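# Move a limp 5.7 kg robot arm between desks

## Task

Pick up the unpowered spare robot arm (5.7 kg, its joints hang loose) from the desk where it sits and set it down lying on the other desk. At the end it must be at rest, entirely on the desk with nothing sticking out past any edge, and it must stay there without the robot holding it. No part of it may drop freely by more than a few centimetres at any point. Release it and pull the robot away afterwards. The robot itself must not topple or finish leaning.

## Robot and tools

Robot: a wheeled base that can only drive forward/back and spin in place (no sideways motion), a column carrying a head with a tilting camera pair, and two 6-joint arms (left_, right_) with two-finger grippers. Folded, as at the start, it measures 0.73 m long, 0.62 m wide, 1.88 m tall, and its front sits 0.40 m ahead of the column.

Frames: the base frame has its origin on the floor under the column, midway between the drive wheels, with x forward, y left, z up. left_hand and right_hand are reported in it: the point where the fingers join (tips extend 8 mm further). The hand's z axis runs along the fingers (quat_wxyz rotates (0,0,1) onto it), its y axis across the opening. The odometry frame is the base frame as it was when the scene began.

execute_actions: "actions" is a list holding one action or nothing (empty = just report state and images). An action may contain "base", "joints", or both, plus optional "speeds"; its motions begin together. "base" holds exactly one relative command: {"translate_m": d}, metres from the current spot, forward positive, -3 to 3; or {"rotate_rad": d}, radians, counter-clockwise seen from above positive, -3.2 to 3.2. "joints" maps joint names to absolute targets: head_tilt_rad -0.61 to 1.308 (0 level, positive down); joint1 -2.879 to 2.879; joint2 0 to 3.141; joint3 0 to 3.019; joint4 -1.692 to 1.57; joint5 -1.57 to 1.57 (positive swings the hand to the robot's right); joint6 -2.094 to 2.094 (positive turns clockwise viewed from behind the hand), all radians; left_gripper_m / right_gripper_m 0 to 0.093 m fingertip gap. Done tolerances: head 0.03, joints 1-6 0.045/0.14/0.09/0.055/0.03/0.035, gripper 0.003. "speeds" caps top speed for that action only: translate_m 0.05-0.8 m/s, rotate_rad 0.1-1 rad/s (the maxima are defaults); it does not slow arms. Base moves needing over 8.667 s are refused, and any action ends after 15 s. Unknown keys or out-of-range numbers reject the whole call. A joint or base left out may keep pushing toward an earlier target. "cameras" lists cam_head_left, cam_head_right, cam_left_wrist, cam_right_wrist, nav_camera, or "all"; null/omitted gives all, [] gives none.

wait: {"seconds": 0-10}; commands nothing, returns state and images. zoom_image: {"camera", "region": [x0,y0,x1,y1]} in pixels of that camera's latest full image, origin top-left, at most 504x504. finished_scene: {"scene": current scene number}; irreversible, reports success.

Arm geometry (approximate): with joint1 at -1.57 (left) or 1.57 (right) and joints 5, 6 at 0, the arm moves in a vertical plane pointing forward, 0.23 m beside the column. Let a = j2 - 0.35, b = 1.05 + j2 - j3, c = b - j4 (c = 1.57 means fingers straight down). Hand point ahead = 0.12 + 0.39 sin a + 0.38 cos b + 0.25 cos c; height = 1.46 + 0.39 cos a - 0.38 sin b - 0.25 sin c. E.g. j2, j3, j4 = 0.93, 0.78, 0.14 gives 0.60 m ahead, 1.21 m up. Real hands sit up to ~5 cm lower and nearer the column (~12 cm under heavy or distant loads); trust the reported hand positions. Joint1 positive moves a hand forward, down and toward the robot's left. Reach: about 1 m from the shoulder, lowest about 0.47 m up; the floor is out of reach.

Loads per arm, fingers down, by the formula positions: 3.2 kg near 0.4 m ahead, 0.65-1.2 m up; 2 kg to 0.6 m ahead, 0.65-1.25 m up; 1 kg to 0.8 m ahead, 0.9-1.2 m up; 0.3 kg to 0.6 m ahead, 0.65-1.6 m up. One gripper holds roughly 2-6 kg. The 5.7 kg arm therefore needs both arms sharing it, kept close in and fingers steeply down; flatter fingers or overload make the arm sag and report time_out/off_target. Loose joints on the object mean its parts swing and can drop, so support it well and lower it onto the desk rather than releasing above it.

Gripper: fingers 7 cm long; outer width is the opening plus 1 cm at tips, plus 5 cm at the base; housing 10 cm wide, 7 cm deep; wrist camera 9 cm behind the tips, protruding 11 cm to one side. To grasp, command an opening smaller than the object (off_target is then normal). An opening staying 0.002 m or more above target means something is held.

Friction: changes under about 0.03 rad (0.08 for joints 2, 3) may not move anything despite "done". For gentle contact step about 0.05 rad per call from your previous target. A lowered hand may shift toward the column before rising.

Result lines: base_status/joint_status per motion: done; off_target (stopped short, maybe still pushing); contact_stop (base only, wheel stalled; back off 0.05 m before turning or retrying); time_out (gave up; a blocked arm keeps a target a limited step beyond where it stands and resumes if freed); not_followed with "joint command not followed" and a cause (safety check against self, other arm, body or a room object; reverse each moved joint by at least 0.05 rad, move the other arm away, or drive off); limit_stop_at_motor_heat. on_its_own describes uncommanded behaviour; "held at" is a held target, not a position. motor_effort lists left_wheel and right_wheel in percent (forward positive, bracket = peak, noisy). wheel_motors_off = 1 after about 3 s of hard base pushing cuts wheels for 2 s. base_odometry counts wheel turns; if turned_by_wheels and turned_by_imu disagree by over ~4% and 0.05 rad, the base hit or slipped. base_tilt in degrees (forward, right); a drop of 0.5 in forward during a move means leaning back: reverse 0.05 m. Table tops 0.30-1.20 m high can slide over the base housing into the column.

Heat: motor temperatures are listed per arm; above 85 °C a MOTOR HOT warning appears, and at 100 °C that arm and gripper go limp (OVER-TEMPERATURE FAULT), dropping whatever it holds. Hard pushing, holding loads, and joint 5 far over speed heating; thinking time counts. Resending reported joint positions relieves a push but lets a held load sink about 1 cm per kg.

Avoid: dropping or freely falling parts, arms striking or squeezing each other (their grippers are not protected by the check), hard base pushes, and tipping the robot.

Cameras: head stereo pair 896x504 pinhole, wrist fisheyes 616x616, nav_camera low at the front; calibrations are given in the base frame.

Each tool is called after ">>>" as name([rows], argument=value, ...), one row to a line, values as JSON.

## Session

>>> execute_actions(actions=[])

Scene clock: 0.00 s.
Motor temperatures (°C, as the motors report them): left_arm=[27 29 26 29 29 28] | right_arm=[28 30 27 28 29 28]
base_odometry: x=+0.000 y=+0.000 heading=+0.000 (m, m, rad; odometry frame)
turned_by_wheels: +0.000 (rad since the last result)
turned_by_imu: +0.000 (rad since the last result)
base_tilt: forward=+0.0 right=-0.4 (deg)
base_status: not commanded
joint_positions: head_tilt_rad=+0.878 left_joint1_rad=-1.540 left_joint2_rad=+0.885 left_joint3_rad=+0.396 left_joint4_rad=-0.908 left_joint5_rad=-0.047 left_joint6_rad=+0.057 left_gripper_m=+0.094 right_joint1_rad=+1.567 right_joint2_rad=+0.865 right_joint3_rad=+0.379 right_joint4_rad=-0.973 right_joint5_rad=+0.023 right_joint6_rad=+0.049 right_gripper_m=+0.094
joint_status: not commanded
wheel_motors_off: 0
motor_effort: left_wheel=+1 right_wheel=+0 (%)
left_hand: x=+0.1463 y=+0.2391 z=+1.2473 quat_wxyz=(+0.424, -0.023, -0.905, -0.018) (m; base frame)
right_hand: x=+0.1315 y=-0.2302 z=+1.2628 quat_wxyz=(+0.450, -0.018, -0.892, +0.023) (m; base frame)
pictures: cam_head_left, cam_head_right, cam_left_wrist, cam_right_wrist, nav_camera
camera_calibration (this result's frames):
cam_head_left: T_world_to_cam=[[-0.00711562, -0.999936, -0.00878004, 0.0424543], [-0.720384, 0.0112155, -0.693485, 1.10263], [0.693539, 0.00139042, -0.720417, 1.01278], [0, 0, 0, 1]] pos_world=[0.0922166, 0.0286768, 1.49465]
cam_head_right: T_world_to_cam=[[-0.0178629, -0.999825, -0.00556969, -0.0311989], [-0.714166, 0.0166576, -0.699778, 1.10652], [0.699749, -0.00852243, -0.714338, 0.998152], [0, 0, 0, 1]] pos_world=[0.0912246, -0.0411187, 1.48716]
cam_left_wrist: T_world_to_cam=[[-0.0632577, -0.997913, -0.0129318, 0.261447], [-0.0677539, -0.00863366, 0.997665, -1.23105], [-0.995695, 0.0639862, -0.0670664, 0.336624], [0, 0, 0, 1]] pos_world=[0.268305, 0.228734, 1.25413]
cam_right_wrist: T_world_to_cam=[[-0.0123886, -0.998374, 0.0556459, -0.296069], [-0.00157835, 0.0556697, 0.998448, -1.24735], [-0.999922, 0.0122815, -0.00226545, 0.258313], [0, 0, 0, 1]] pos_world=[0.252656, -0.229321, 1.26247]
Images, in order (width x height): cam_head_left 896x504, cam_head_right 896x504, cam_left_wrist 616x616, cam_right_wrist 616x616, nav_camera 896x504.

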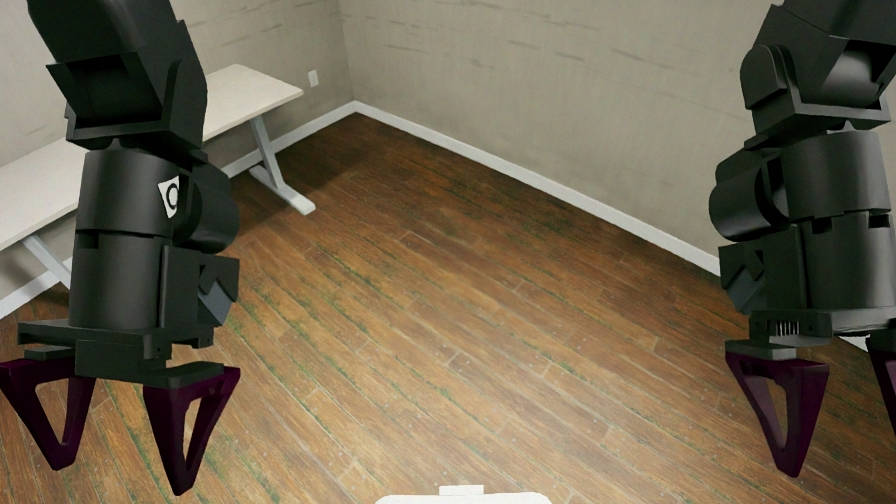

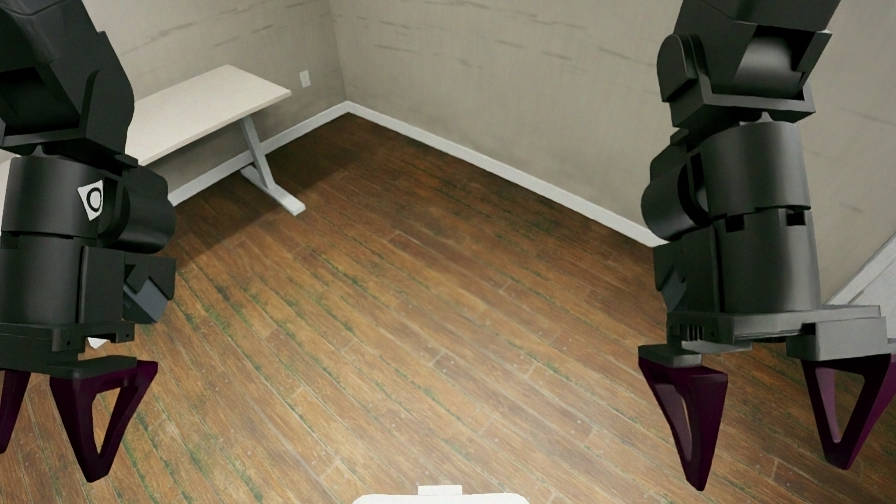

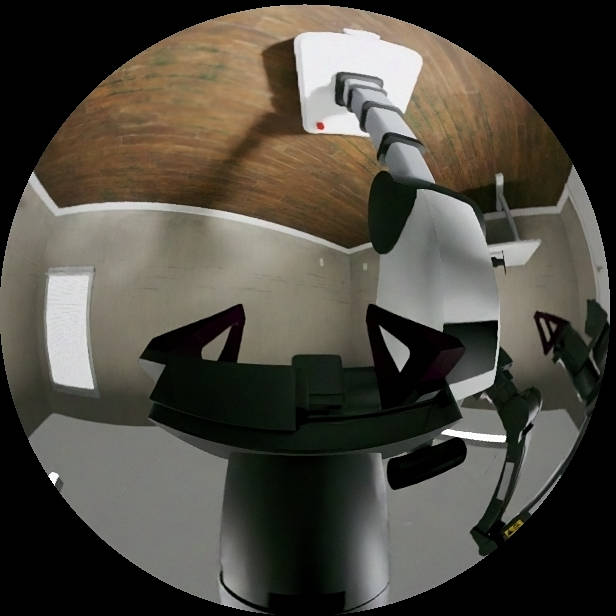

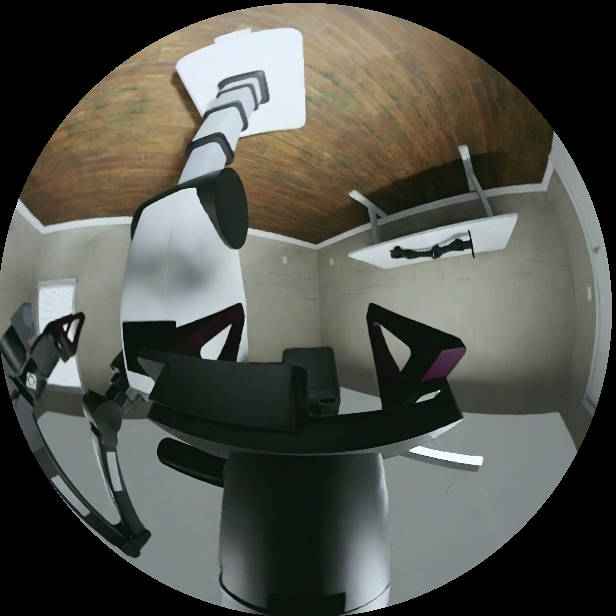

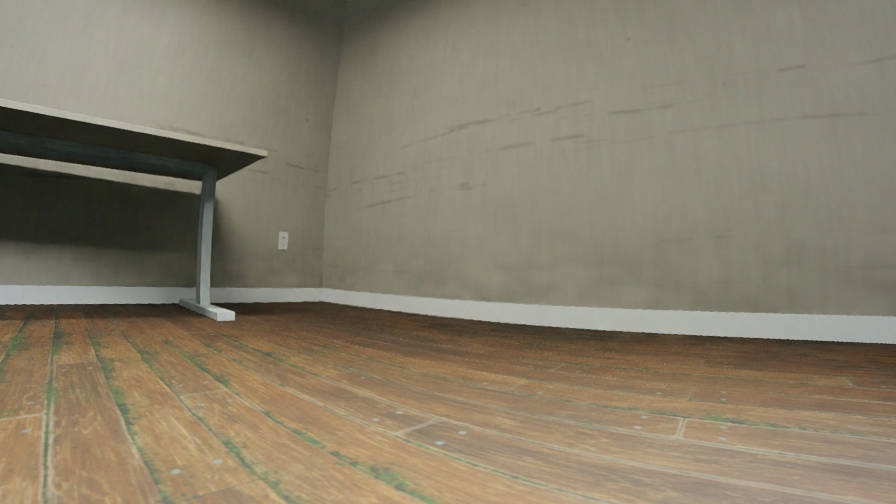

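>>> execute_actions([
  {"base":{"rotate_rad":-2.3},"joints":{"head_tilt_rad":0.5,"left_joint1_rad":-1.57,"left_joint2_rad":1.472,"left_joint3_rad":0.895,"left_joint4_rad":0.057,"left_joint5_rad":0,"left_joint6_rad":0,"right_joint1_rad":1.57,"right_joint2_rad":1.472,"right_joint3_rad":0.895,"right_joint4_rad":0.057,"right_joint5_rad":0,"right_joint6_rad":0}},
], cameras=["cam_head_left","nav_camera"])

Scene clock: 8.73 s.
Motor temperatures (°C, as the motors report them): left_arm=[27 29 26 29 29 28] | right_arm=[28 30 27 28 29 28]
base_odometry: x=+0.000 y=+0.000 heading=-2.300 (m, m, rad; odometry frame)
turned_by_wheels: -2.300 (rad since the last result)
turned_by_imu: -2.325 (rad since the last result)
base_tilt: forward=+0.1 right=-0.3 (deg)
base_status: done
joint_positions: head_tilt_rad=+0.518 left_joint1_rad=-1.563 left_joint2_rad=+1.472 left_joint3_rad=+0.894 left_joint4_rad=+0.046 left_joint5_rad=-0.002 left_joint6_rad=+0.006 left_gripper_m=+0.094 right_joint1_rad=+1.568 right_joint2_rad=+1.476 right_joint3_rad=+0.901 right_joint4_rad=+0.049 right_joint5_rad=+0.001 right_joint6_rad=+0.006 right_gripper_m=+0.094
joint_status: all done
wheel_motors_off: 0
motor_effort: left_wheel=+1(42) right_wheel=+0(29) (%)
left_hand: x=+0.4484 y=+0.2294 z=+0.9946 quat_wxyz=(+0.004, -0.001, -1.000, -0.004) (m; base frame)
right_hand: x=+0.4515 y=-0.2271 z=+0.9932 quat_wxyz=(+0.001, -0.004, -1.000, +0.001) (m; base frame)
pictures: cam_head_left, nav_camera
camera_calibration (this result's frames):
cam_head_left: T_world_to_cam=[[-0.00356545, -0.999936, -0.0107242, 0.0452708], [-0.429819, 0.0112155, -0.902845, 1.41052], [0.902908, 0.00139042, -0.429832, 0.554807], [0, 0, 0, 1]] pos_world=[0.105488, 0.0286768, 1.51244]
Images, in order (width x height): cam_head_left 896x504, nav_camera 896x504.

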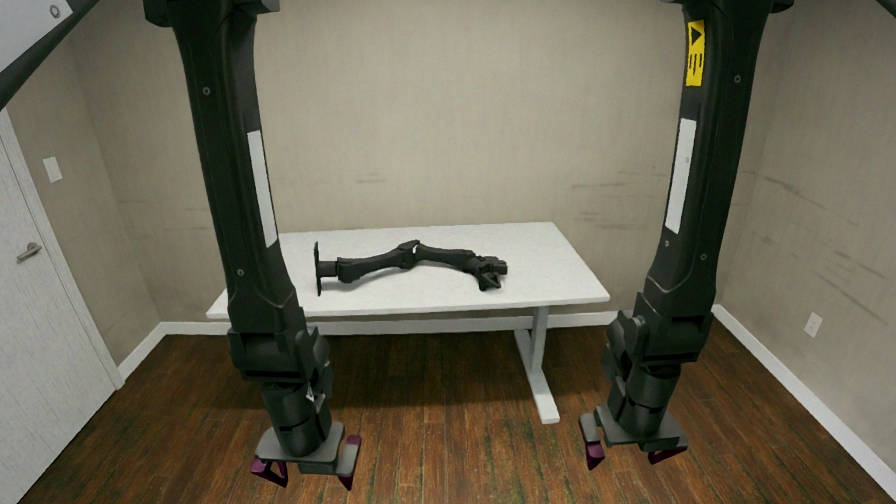

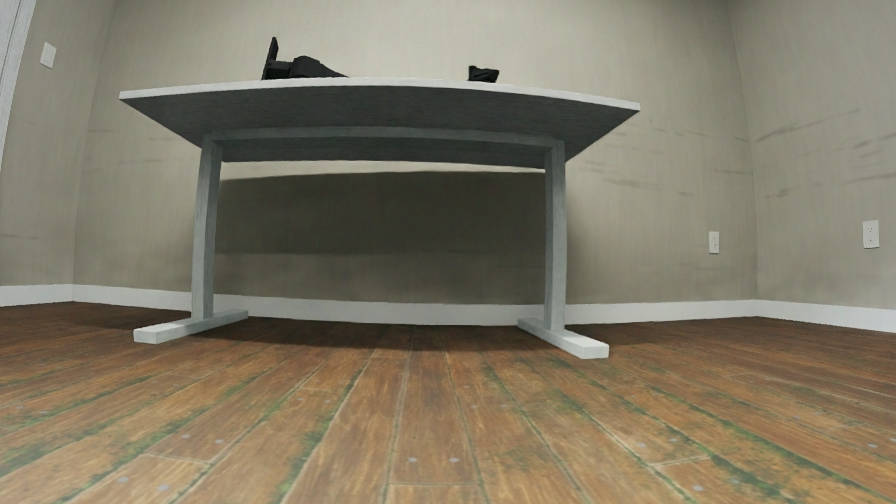

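>>> execute_actions([
  {"base":{"rotate_rad":0.075},"joints":{"head_tilt_rad":1.1,"left_joint6_rad":1.57,"right_joint6_rad":-1.57}},
], cameras=[])

>>> execute_actions([
  {"base":{"translate_m":1.0},"speeds":{"translate_m":0.5}},
])

Scene clock: 16.33 s.
Motor temperatures (°C, as the motors report them): left_arm=[27 30 26 29 29 28] | right_arm=[28 31 27 28 29 28]
base_odometry: x=+0.000 y=+0.000 heading=-2.225 (m, m, rad; odometry frame)
turned_by_wheels: +0.075 (rad since the last result)
turned_by_imu: +0.076 (rad since the last result)
base_tilt: forward=+0.2 right=-0.3 (deg)
base_status: done
joint_positions: head_tilt_rad=+1.099 left_joint1_rad=-1.564 left_joint2_rad=+1.472 left_joint3_rad=+0.894 left_joint4_rad=+0.046 left_joint5_rad=-0.002 left_joint6_rad=+1.563 left_gripper_m=+0.094 right_joint1_rad=+1.570 right_joint2_rad=+1.476 right_joint3_rad=+0.901 right_joint4_rad=+0.049 right_joint5_rad=+0.001 right_joint6_rad=-1.563 right_gripper_m=+0.094
joint_status: all done
wheel_motors_off: 0
motor_effort: left_wheel=+0(21) right_wheel=+1(21) (%)
left_hand: x=+0.4484 y=+0.2287 z=+0.9946 quat_wxyz=(+0.006, -0.703, -0.711, +0.000) (m; base frame)
right_hand: x=+0.4515 y=-0.2260 z=+0.9932 quat_wxyz=(+0.001, +0.704, -0.710, +0.000) (m; base frame)
pictures: none
No camera images: the call's "cameras" was empty. Leave "cameras" out to get every camera's image.

Scene clock: 20.00 s.
Motor temperatures (°C, as the motors report them): left_arm=[27 30 26 29 29 28] | right_arm=[28 31 27 28 29 28]
base_odometry: x=-0.609 y=-0.793 heading=-2.226 (m, m, rad; odometry frame)
turned_by_wheels: -0.001 (rad since the last result)
turned_by_imu: -0.004 (rad since the last result)
base_tilt: forward=+0.2 right=-0.3 (deg)
base_status: done
joint_positions: head_tilt_rad=+1.100 left_joint1_rad=-1.564 left_joint2_rad=+1.472 left_joint3_rad=+0.895 left_joint4_rad=+0.046 left_joint5_rad=-0.002 left_joint6_rad=+1.563 left_gripper_m=+0.094 right_joint1_rad=+1.570 right_joint2_rad=+1.474 right_joint3_rad=+0.896 right_joint4_rad=+0.049 right_joint5_rad=+0.001 right_joint6_rad=-1.563 right_gripper_m=+0.094
joint_status: not commanded
wheel_motors_off: 0
motor_effort: left_wheel=-1(41) right_wheel=+1(55) (%)
left_hand: x=+0.4491 y=+0.2287 z=+0.9946 quat_wxyz=(+0.005, -0.703, -0.711, +0.000) (m; base frame)
right_hand: x=+0.4495 y=-0.2260 z=+0.9938 quat_wxyz=(+0.002, +0.704, -0.710, -0.001) (m; base frame)
pictures: cam_head_left, cam_head_right, cam_left_wrist, cam_right_wrist, nav_camera
camera_calibration (this result's frames):
cam_head_left: T_world_to_cam=[[-0.00887056, -0.999936, -0.00700245, 0.0398045], [-0.855128, 0.0112155, -0.518295, 0.839574], [0.518341, 0.00139042, -0.855173, 1.22906], [0, 0, 0, 1]] pos_world=[0.0812236, 0.0286768, 1.48649]
cam_head_right: T_world_to_cam=[[-0.0186501, -0.999825, -0.0015096, -0.0374121], [-0.850445, 0.0166576, -0.525801, 0.845407], [0.525734, -0.00852243, -0.850606, 1.21671], [0, 0, 0, 1]] pos_world=[0.0786104, -0.0411187, 1.4794]
cam_left_wrist: T_world_to_cam=[[-0.999972, -0.00722038, 0.00175871, 0.446481], [-0.00476448, 0.804512, 0.593917, -0.771205], [-0.00570321, 0.593892, -0.804525, 0.789518], [0, 0, 0, 1]] pos_world=[0.447297, 0.154779, 1.09243]
cam_right_wrist: T_world_to_cam=[[0.999952, -0.00783793, -0.00589342, -0.443025], [-0.00280617, -0.80455, 0.593878, -0.77022], [-0.00939633, -0.593833, -0.804533, 0.790665], [0, 0, 0, 1]] pos_world=[0.448272, -0.15363, 1.09092]
Images, in order (width x height): cam_head_left 896x504, cam_head_right 896x504, cam_left_wrist 616x616, cam_right_wrist 616x616, nav_camera 896x504.

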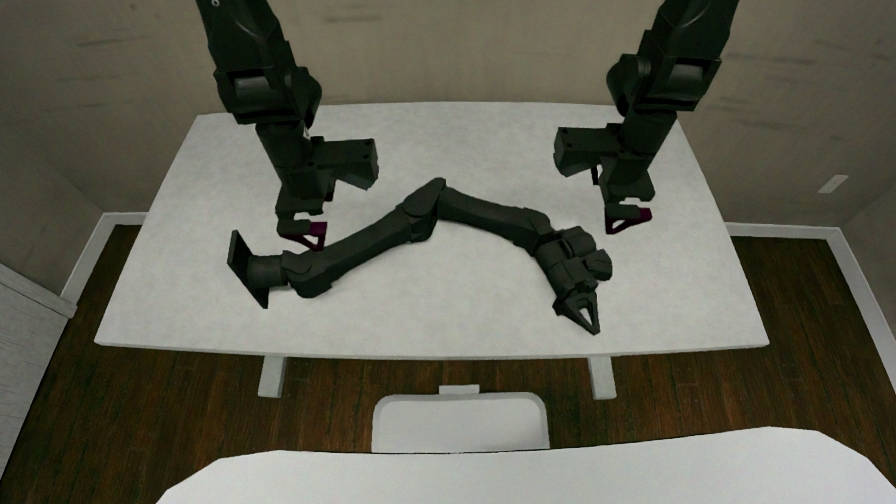

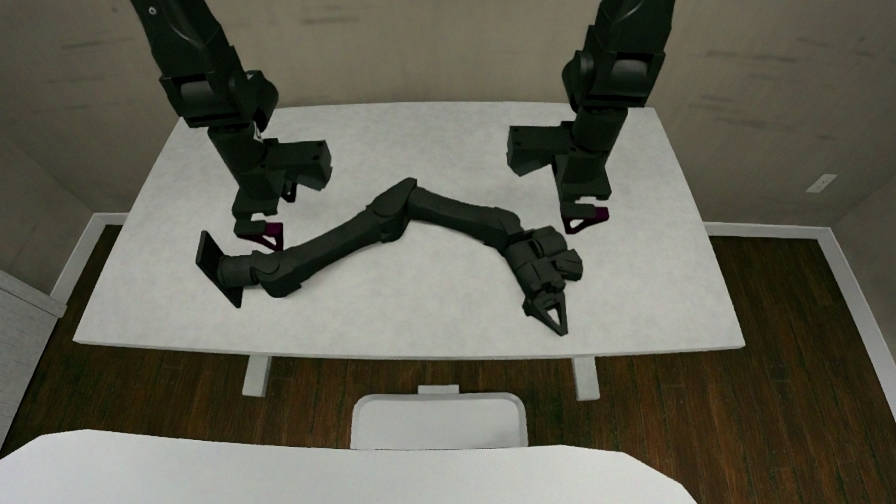

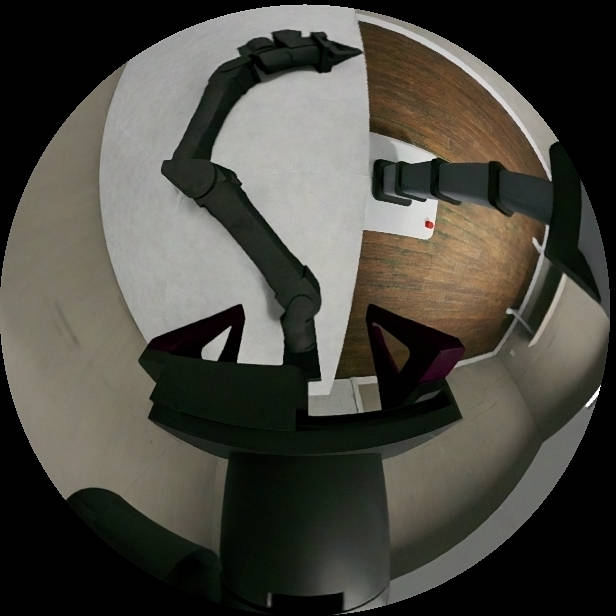

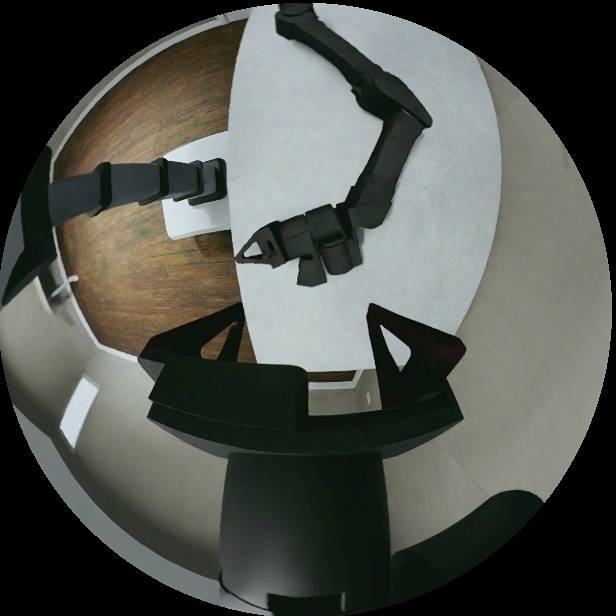

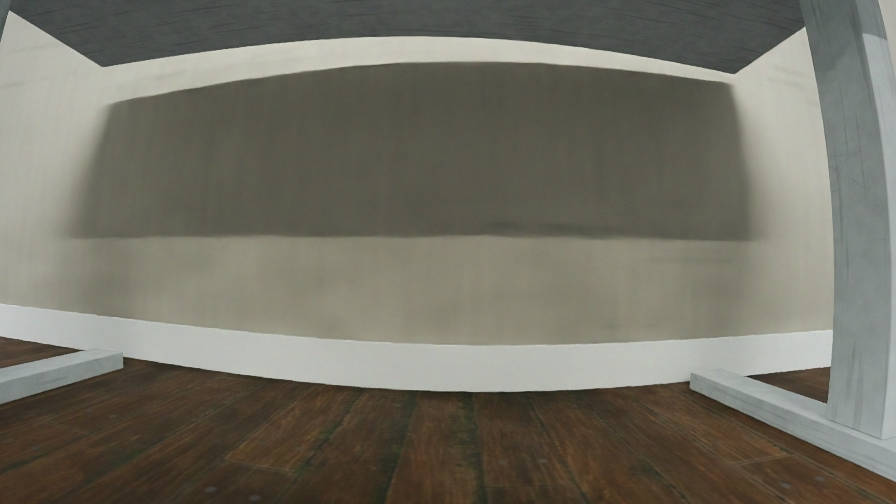

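>>> execute_actions([
  {"base":{"translate_m":0.1},"speeds":{"translate_m":0.2},"joints":{"head_tilt_rad":1.2,"left_joint2_rad":1.72,"left_joint3_rad":0.95,"left_joint4_rad":0.25,"left_joint6_rad":1.01,"right_joint1_rad":1.80,"right_joint2_rad":1.73,"right_joint3_rad":1.07,"right_joint4_rad":0.14,"right_joint5_rad":0.2,"right_joint6_rad":-1.17}},
], cameras=["cam_head_left","cam_left_wrist","cam_right_wrist"])

Scene clock: 44.53 s.
Motor temperatures (°C, as the motors report them): left_arm=[27 31 26 29 29 28] | right_arm=[28 32 27 28 29 28]
base_odometry: x=-0.670 y=-0.873 heading=-2.226 (m, m, rad; odometry frame)
turned_by_wheels: +0.000 (rad since the last result)
turned_by_imu: -0.001 (rad since the last result)
base_tilt: forward=+0.1 right=-0.4 (deg)
base_status: done
joint_positions: head_tilt_rad=+1.198 left_joint1_rad=-1.564 left_joint2_rad=+1.728 left_joint3_rad=+0.952 left_joint4_rad=+0.237 left_joint5_rad=-0.002 left_joint6_rad=+1.016 left_gripper_m=+0.094 right_joint1_rad=+1.799 right_joint2_rad=+1.735 right_joint3_rad=+1.073 right_joint4_rad=+0.135 right_joint5_rad=+0.199 right_joint6_rad=-1.177 right_gripper_m=+0.094
joint_status: all done
wheel_motors_off: 0
motor_effort: left_wheel=-1(34) right_wheel=+1(36) (%)
left_hand: x=+0.4021 y=+0.2291 z=+0.9127 quat_wxyz=(+0.009, -0.485, -0.874, +0.001) (m; base frame)
right_hand: x=+0.4437 y=-0.1090 z=+0.9131 quat_wxyz=(-0.003, +0.602, -0.799, +0.003) (m; base frame)
pictures: cam_head_left, cam_left_wrist, cam_right_wrist
camera_calibration (this result's frames):
cam_head_left: T_world_to_cam=[[-0.00951678, -0.999936, -0.00609525, 0.0384398], [-0.901994, 0.0112155, -0.431602, 0.70841], [0.431643, 0.00139042, -0.902043, 1.30558], [0, 0, 0, 1]] pos_world=[0.0758042, 0.0286768, 1.48367]
cam_left_wrist: T_world_to_cam=[[-0.850469, -0.526003, 0.00473751, 0.455614], [-0.418465, 0.681998, 0.599805, -0.533961], [-0.318731, 0.508133, -0.800132, 0.864638], [0, 0, 0, 1]] pos_world=[0.439628, 0.164463, 1.00994]
cam_right_wrist: T_world_to_cam=[[0.9613, -0.275419, 0.00680916, -0.460357], [-0.225804, -0.773488, 0.592224, -0.524348], [-0.157843, -0.570842, -0.805745, 0.864682], [0, 0, 0, 1]] pos_world=[0.460625, -0.0387712, 1.01038]
Images, in order (width x height): cam_head_left 896x504, cam_left_wrist 616x616, cam_right_wrist 616x616.

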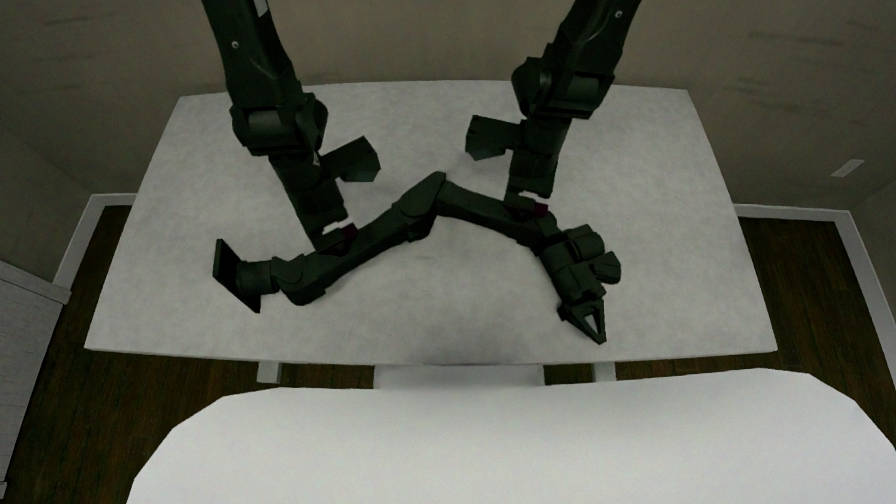

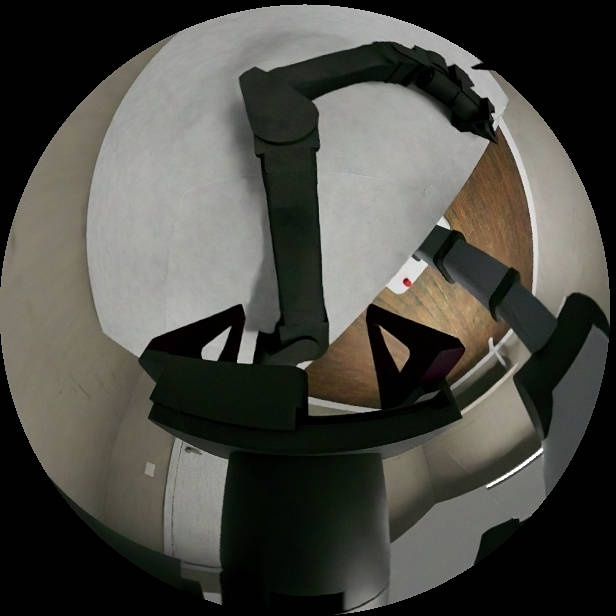

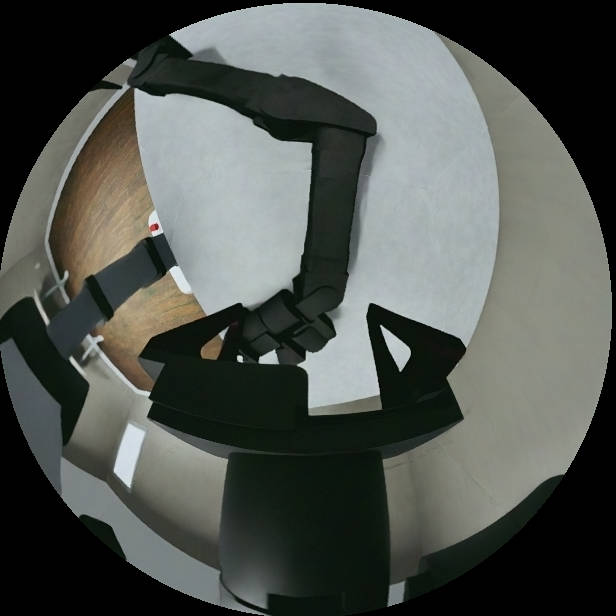

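>>> execute_actions([
  {"joints":{"left_joint2_rad":1.93,"left_joint3_rad":1.18,"right_joint2_rad":1.94,"right_joint3_rad":1.35,"right_joint4_rad":0.07}},
], cameras=["cam_head_left","cam_left_wrist","cam_right_wrist"])

Scene clock: 50.53 s.
Motor temperatures (°C, as the motors report them): left_arm=[27 31 26 29 29 28] | right_arm=[28 32 27 28 29 28]
base_odometry: x=-0.670 y=-0.873 heading=-2.226 (m, m, rad; odometry frame)
turned_by_wheels: +0.000 (rad since the last result)
turned_by_imu: +0.000 (rad since the last result)
base_tilt: forward=+0.1 right=-0.3 (deg)
base_status: not commanded
joint_positions: head_tilt_rad=+1.198 left_joint1_rad=-1.564 left_joint2_rad=+1.935 left_joint3_rad=+1.175 left_joint4_rad=+0.239 left_joint5_rad=-0.002 left_joint6_rad=+1.016 left_gripper_m=+0.094 right_joint1_rad=+1.799 right_joint2_rad=+1.951 right_joint3_rad=+1.344 right_joint4_rad=+0.081 right_joint5_rad=+0.199 right_joint6_rad=-1.177 right_gripper_m=+0.094
joint_status: all done
wheel_motors_off: 0
motor_effort: left_wheel=-1(2) right_wheel=+1(1) (%)
left_hand: x=+0.4194 y=+0.2296 z=+0.8320 quat_wxyz=(+0.001, -0.485, -0.874, -0.004) (m; base frame)
right_hand: x=+0.4697 y=-0.0892 z=+0.8299 quat_wxyz=(-0.003, +0.602, -0.799, +0.003) (m; base frame)
pictures: cam_head_left, cam_left_wrist, cam_right_wrist
camera_calibration (this result's frames):
cam_head_left: T_world_to_cam=[[-0.00951678, -0.999936, -0.00609525, 0.0384398], [-0.901994, 0.0112155, -0.431602, 0.70841], [0.431643, 0.00139042, -0.902043, 1.30558], [0, 0, 0, 1]] pos_world=[0.0758042, 0.0286768, 1.48367]
cam_left_wrist: T_world_to_cam=[[-0.850467, -0.525916, -0.0108667, 0.483952], [-0.429307, 0.682006, 0.592084, -0.467703], [-0.303975, 0.508213, -0.805803, 0.803857], [0, 0, 0, 1]] pos_world=[0.45515, 0.164963, 0.929928]
cam_right_wrist: T_world_to_cam=[[0.961254, -0.275563, 0.00749978, -0.479909], [-0.22636, -0.773505, 0.591989, -0.453465], [-0.157329, -0.570749, -0.805911, 0.812923], [0, 0, 0, 1]] pos_world=[0.486564, -0.0190283, 0.927189]
Images, in order (width x height): cam_head_left 896x504, cam_left_wrist 616x616, cam_right_wrist 616x616.

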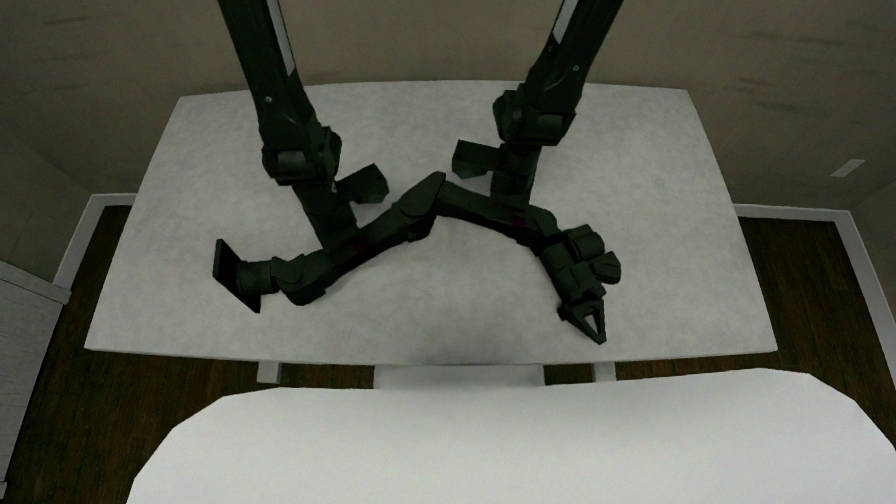

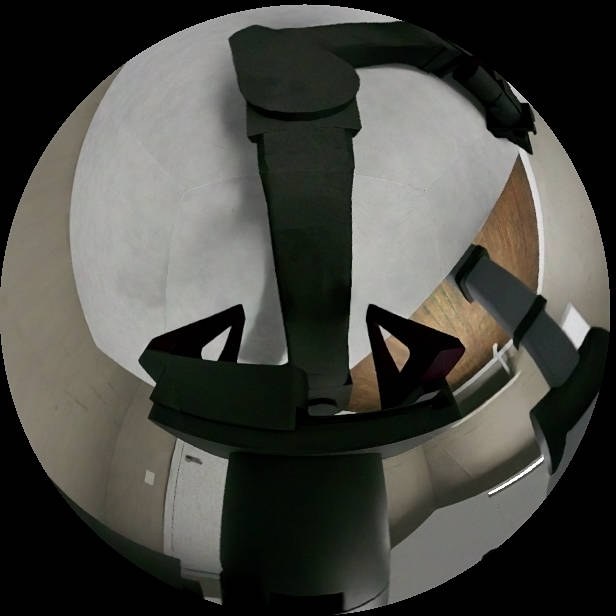

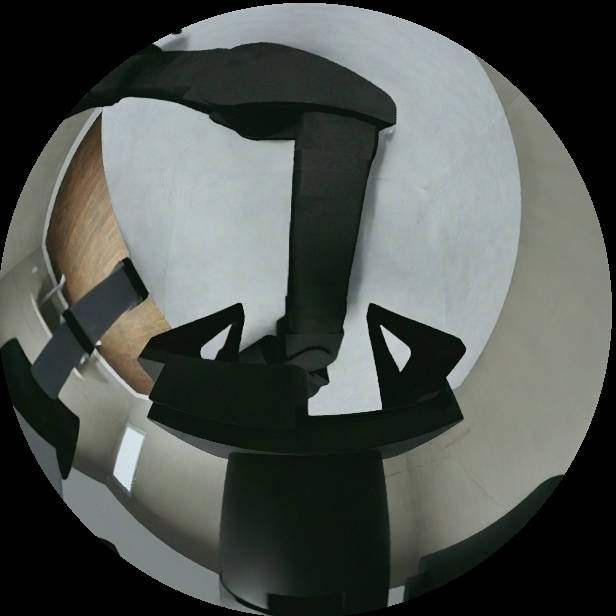

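>>> execute_actions([
  {"joints":{"left_joint1_rad":-1.515,"left_joint5_rad":0.04,"left_joint2_rad":2.03,"left_joint3_rad":1.19,"left_joint4_rad":0.33,"right_joint1_rad":1.755,"right_joint5_rad":0.17,"right_joint2_rad":2.04,"right_joint3_rad":1.41,"right_joint4_rad":0.11}},
], cameras=["cam_head_left","cam_left_wrist","cam_right_wrist"])

Scene clock: 56.10 s.
Motor temperatures (°C, as the motors report them): left_arm=[27 31 26 29 29 28] | right_arm=[28 33 27 28 29 28]
base_odometry: x=-0.670 y=-0.873 heading=-2.226 (m, m, rad; odometry frame)
turned_by_wheels: +0.000 (rad since the last result)
turned_by_imu: +0.000 (rad since the last result)
base_tilt: forward=+0.0 right=-0.5 (deg)
base_status: not commanded
joint_positions: head_tilt_rad=+1.198 left_joint1_rad=-1.515 left_joint2_rad=+2.035 left_joint3_rad=+1.190 left_joint4_rad=+0.320 left_joint5_rad=+0.042 left_joint6_rad=+1.016 left_gripper_m=+0.094 right_joint1_rad=+1.751 right_joint2_rad=+2.042 right_joint3_rad=+1.411 right_joint4_rad=+0.104 right_joint5_rad=+0.170 right_joint6_rad=-1.177 right_gripper_m=+0.094
joint_status: all done
wheel_motors_off: 0
motor_effort: left_wheel=-1(2) right_wheel=+1(1) (%)
left_hand: x=+0.3843 y=+0.2574 z=+0.8033 quat_wxyz=(+0.002, -0.474, -0.881, -0.003) (m; base frame)
right_hand: x=+0.4601 y=-0.1158 z=+0.7912 quat_wxyz=(+0.002, +0.592, -0.806, +0.007) (m; base frame)
pictures: cam_head_left, cam_left_wrist, cam_right_wrist
camera_calibration (this result's frames):
cam_head_left: T_world_to_cam=[[-0.00951678, -0.999936, -0.00609525, 0.0384398], [-0.901994, 0.0112155, -0.431602, 0.70841], [0.431643, 0.00139042, -0.902043, 1.30558], [0, 0, 0, 1]] pos_world=[0.0758042, 0.0286768, 1.48367]
cam_left_wrist: T_world_to_cam=[[-0.836833, -0.547406, -0.00752872, 0.466019], [-0.444687, 0.671655, 0.592564, -0.476618], [-0.319317, 0.499226, -0.805488, 0.763884], [0, 0, 0, 1]] pos_world=[0.421955, 0.193874, 0.901235]
cam_right_wrist: T_world_to_cam=[[0.95428, -0.298809, 0.00794674, -0.477508], [-0.243042, -0.760156, 0.602572, -0.452498], [-0.174014, -0.576954, -0.798025, 0.765715], [0, 0, 0, 1]] pos_world=[0.478944, -0.0448704, 0.887517]
Images, in order (width x height): cam_head_left 896x504, cam_left_wrist 616x616, cam_right_wrist 616x616.

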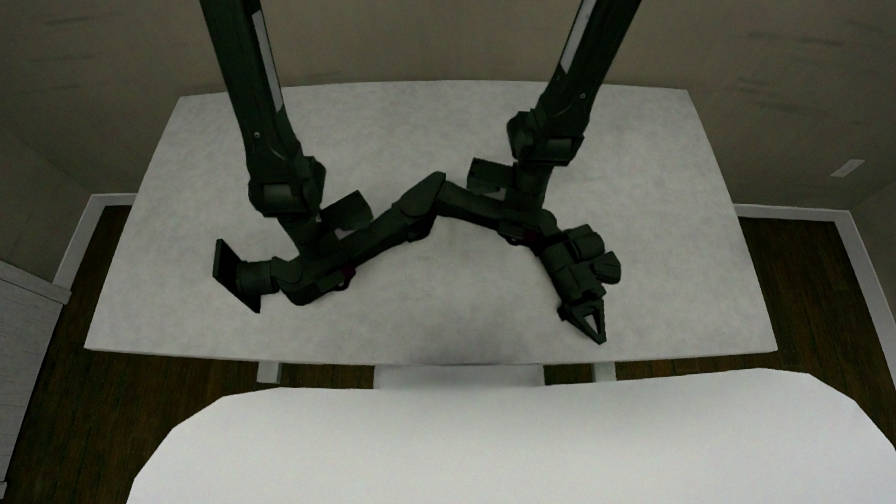

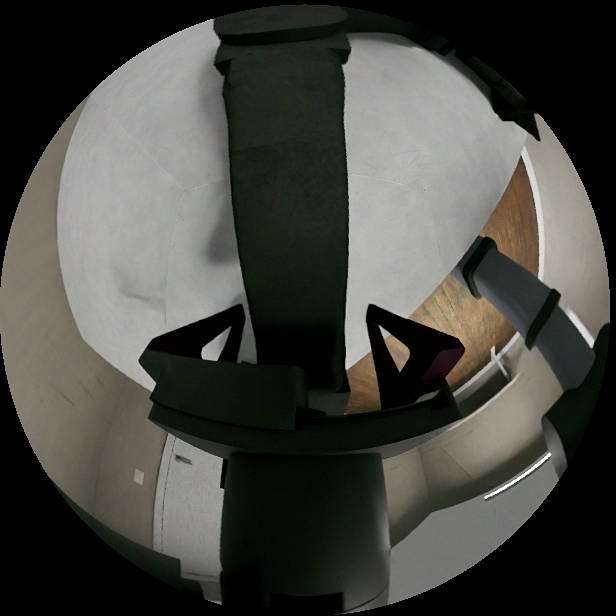

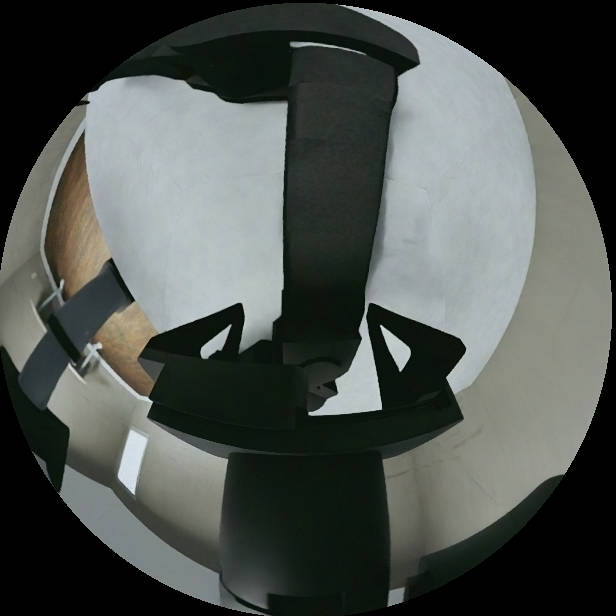

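>>> execute_actions([
  {"joints":{"left_joint2_rad":2.11,"left_joint3_rad":1.31,"left_joint4_rad":0.29,"right_joint2_rad":2.11,"right_joint3_rad":1.52,"right_joint4_rad":0.07}},
], cameras=["cam_head_left","cam_left_wrist","cam_right_wrist"])

Scene clock: 59.47 s.
Motor temperatures (°C, as the motors report them): left_arm=[27 31 26 29 29 28] | right_arm=[28 33 27 28 29 28]
base_odometry: x=-0.670 y=-0.873 heading=-2.226 (m, m, rad; odometry frame)
turned_by_wheels: +0.000 (rad since the last result)
turned_by_imu: +0.000 (rad since the last result)
base_tilt: forward=+0.2 right=-0.4 (deg)
base_status: not commanded
joint_positions: head_tilt_rad=+1.198 left_joint1_rad=-1.515 left_joint2_rad=+2.082 left_joint3_rad=+1.279 left_joint4_rad=+0.293 left_joint5_rad=+0.037 left_joint6_rad=+1.009 left_gripper_m=+0.094 right_joint1_rad=+1.751 right_joint2_rad=+2.107 right_joint3_rad=+1.517 right_joint4_rad=+0.079 right_joint5_rad=+0.170 right_joint6_rad=-1.177 right_gripper_m=+0.094
joint_status: all done
wheel_motors_off: 0
motor_effort: left_wheel=-2(3) right_wheel=+2(2) (%)
left_hand: x=+0.4010 y=+0.2594 z=+0.7806 quat_wxyz=(-0.004, -0.472, -0.882, -0.008) (m; base frame)
right_hand: x=+0.4755 y=-0.1104 z=+0.7658 quat_wxyz=(-0.004, +0.591, -0.807, +0.011) (m; base frame)
pictures: cam_head_left, cam_left_wrist, cam_right_wrist
camera_calibration (this result's frames):
cam_head_left: T_world_to_cam=[[-0.00951678, -0.999936, -0.00609525, 0.0384398], [-0.901994, 0.0112155, -0.431602, 0.70841], [0.431643, 0.00139042, -0.902043, 1.30558], [0, 0, 0, 1]] pos_world=[0.0758042, 0.0286768, 1.48367]
cam_left_wrist: T_world_to_cam=[[-0.833535, -0.551994, -0.0228631, 0.492739], [-0.457602, 0.666628, 0.588394, -0.447325], [-0.309548, 0.500909, -0.808251, 0.74769], [0, 0, 0, 1]] pos_world=[0.437464, 0.195664, 0.87879]
cam_right_wrist: T_world_to_cam=[[0.953295, -0.301197, 0.0225528, -0.501403], [-0.254388, -0.760398, 0.597563, -0.420115], [-0.162835, -0.575391, -0.801505, 0.748752], [0, 0, 0, 1]] pos_world=[0.493037, -0.0396505, 0.862481]
Images, in order (width x height): cam_head_left 896x504, cam_left_wrist 616x616, cam_right_wrist 616x616.

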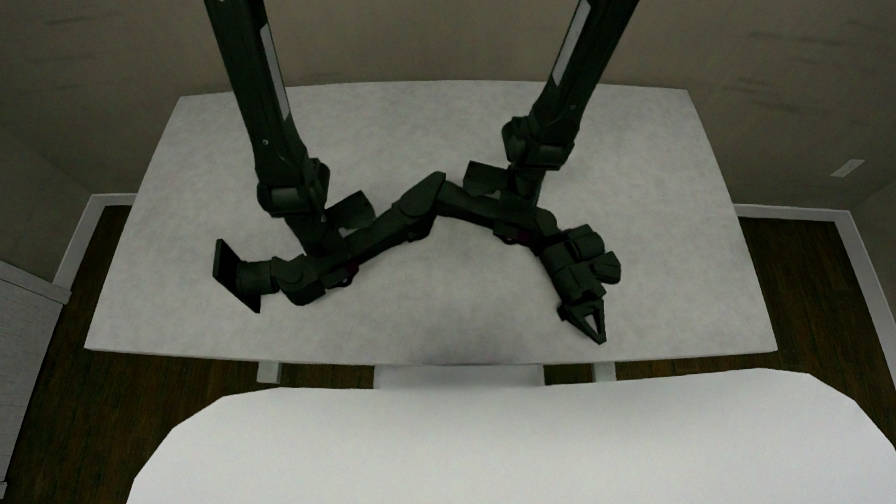

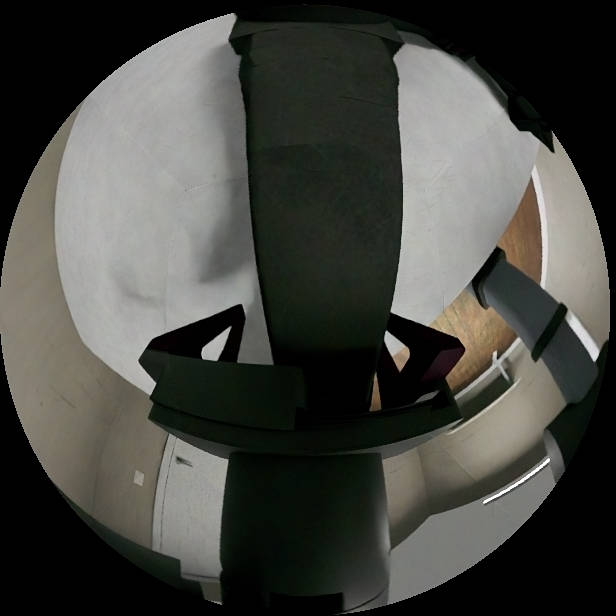

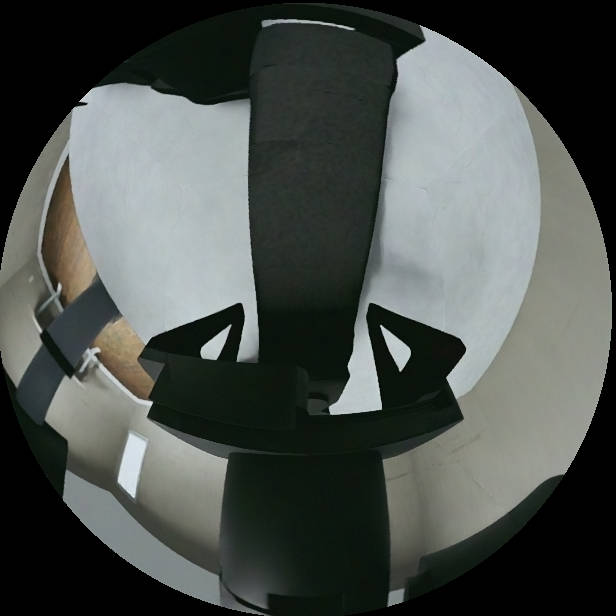

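>>> execute_actions([
  {"joints":{"left_gripper_m":0.0,"right_gripper_m":0.0,"left_joint2_rad":2.085,"left_joint3_rad":1.285}},
], cameras=["cam_head_left","cam_left_wrist","cam_right_wrist"])

Scene clock: 62.30 s.
Motor temperatures (°C, as the motors report them): left_arm=[27 31 26 29 29 28] | right_arm=[28 33 27 28 29 28]
base_odometry: x=-0.670 y=-0.873 heading=-2.226 (m, m, rad; odometry frame)
turned_by_wheels: +0.000 (rad since the last result)
turned_by_imu: +0.000 (rad since the last result)
base_tilt: forward=+0.1 right=-0.3 (deg)
base_status: not commanded
joint_positions: head_tilt_rad=+1.198 left_joint1_rad=-1.521 left_joint2_rad=+2.084 left_joint3_rad=+1.270 left_joint4_rad=+0.288 left_joint5_rad=+0.043 left_joint6_rad=+0.989 left_gripper_m=+0.053 right_joint1_rad=+1.751 right_joint2_rad=+2.107 right_joint3_rad=+1.517 right_joint4_rad=+0.074 right_joint5_rad=+0.167 right_joint6_rad=-1.170 right_gripper_m=+0.056
joint_status: left_gripper_m off_target (ended at +0.053, target +0.000); right_gripper_m off_target (ended at +0.056, target +0.000); the others done
wheel_motors_off: 0
motor_effort: left_wheel=-1(2) right_wheel=+2(3) (%)
left_hand: x=+0.3929 y=+0.2540 z=+0.7811 quat_wxyz=(+0.001, -0.463, -0.886, +0.000) (m; base frame)
right_hand: x=+0.4739 y=-0.1100 z=+0.7656 quat_wxyz=(-0.003, +0.589, -0.808, +0.008) (m; base frame)
pictures: cam_head_left, cam_left_wrist, cam_right_wrist
camera_calibration (this result's frames):
cam_head_left: T_world_to_cam=[[-0.00951678, -0.999936, -0.00609525, 0.0384398], [-0.901994, 0.0112155, -0.431602, 0.70841], [0.431643, 0.00139042, -0.902043, 1.30558], [0, 0, 0, 1]] pos_world=[0.0758042, 0.0286768, 1.48367]
cam_left_wrist: T_world_to_cam=[[-0.823419, -0.567423, -0.00342999, 0.467822], [-0.460392, 0.664544, 0.588575, -0.446242], [-0.331692, 0.486223, -0.808435, 0.760947], [0, 0, 0, 1]] pos_world=[0.432167, 0.19201, 0.879428]
cam_right_wrist: T_world_to_cam=[[0.951724, -0.306534, 0.0160543, -0.494588], [-0.255104, -0.760791, 0.596757, -0.419156], [-0.170712, -0.572044, -0.802261, 0.753309], [0, 0, 0, 1]] pos_world=[0.492382, -0.0395723, 0.862426]
Images, in order (width x height): cam_head_left 896x504, cam_left_wrist 616x616, cam_right_wrist 616x616.

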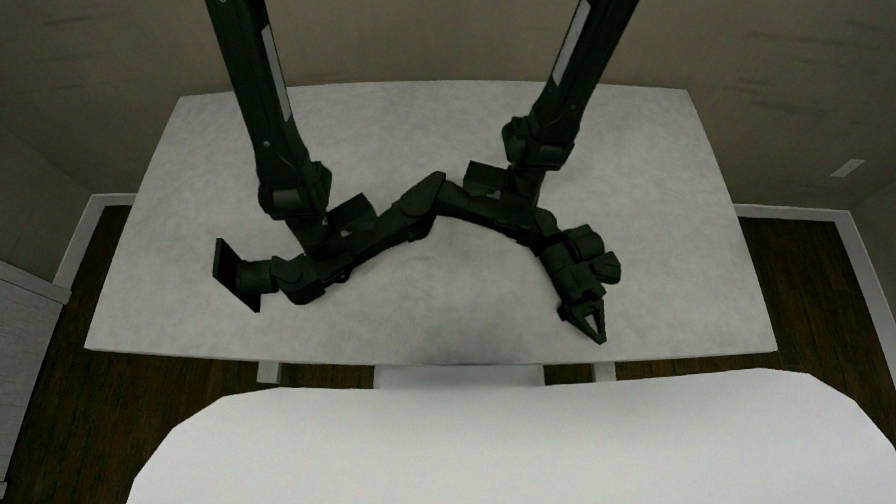

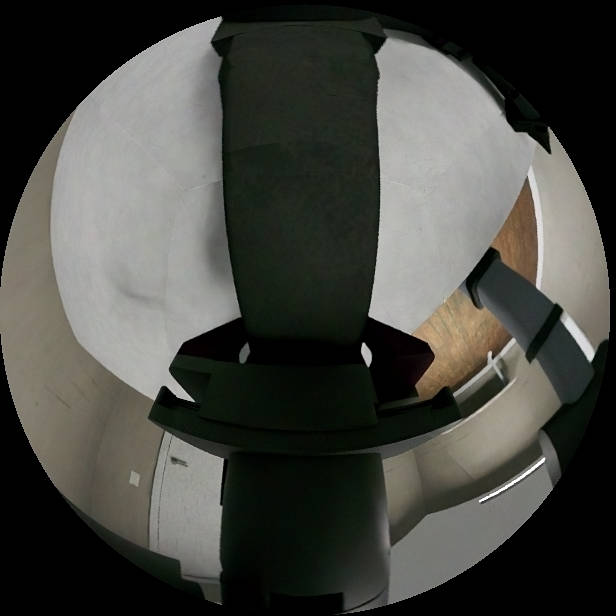

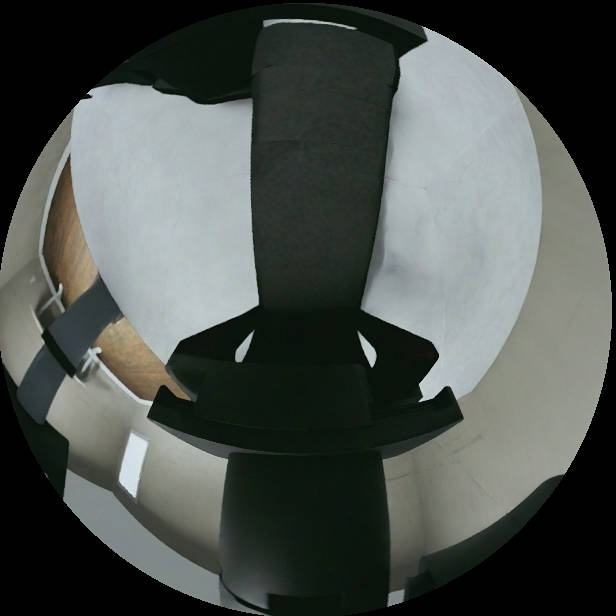

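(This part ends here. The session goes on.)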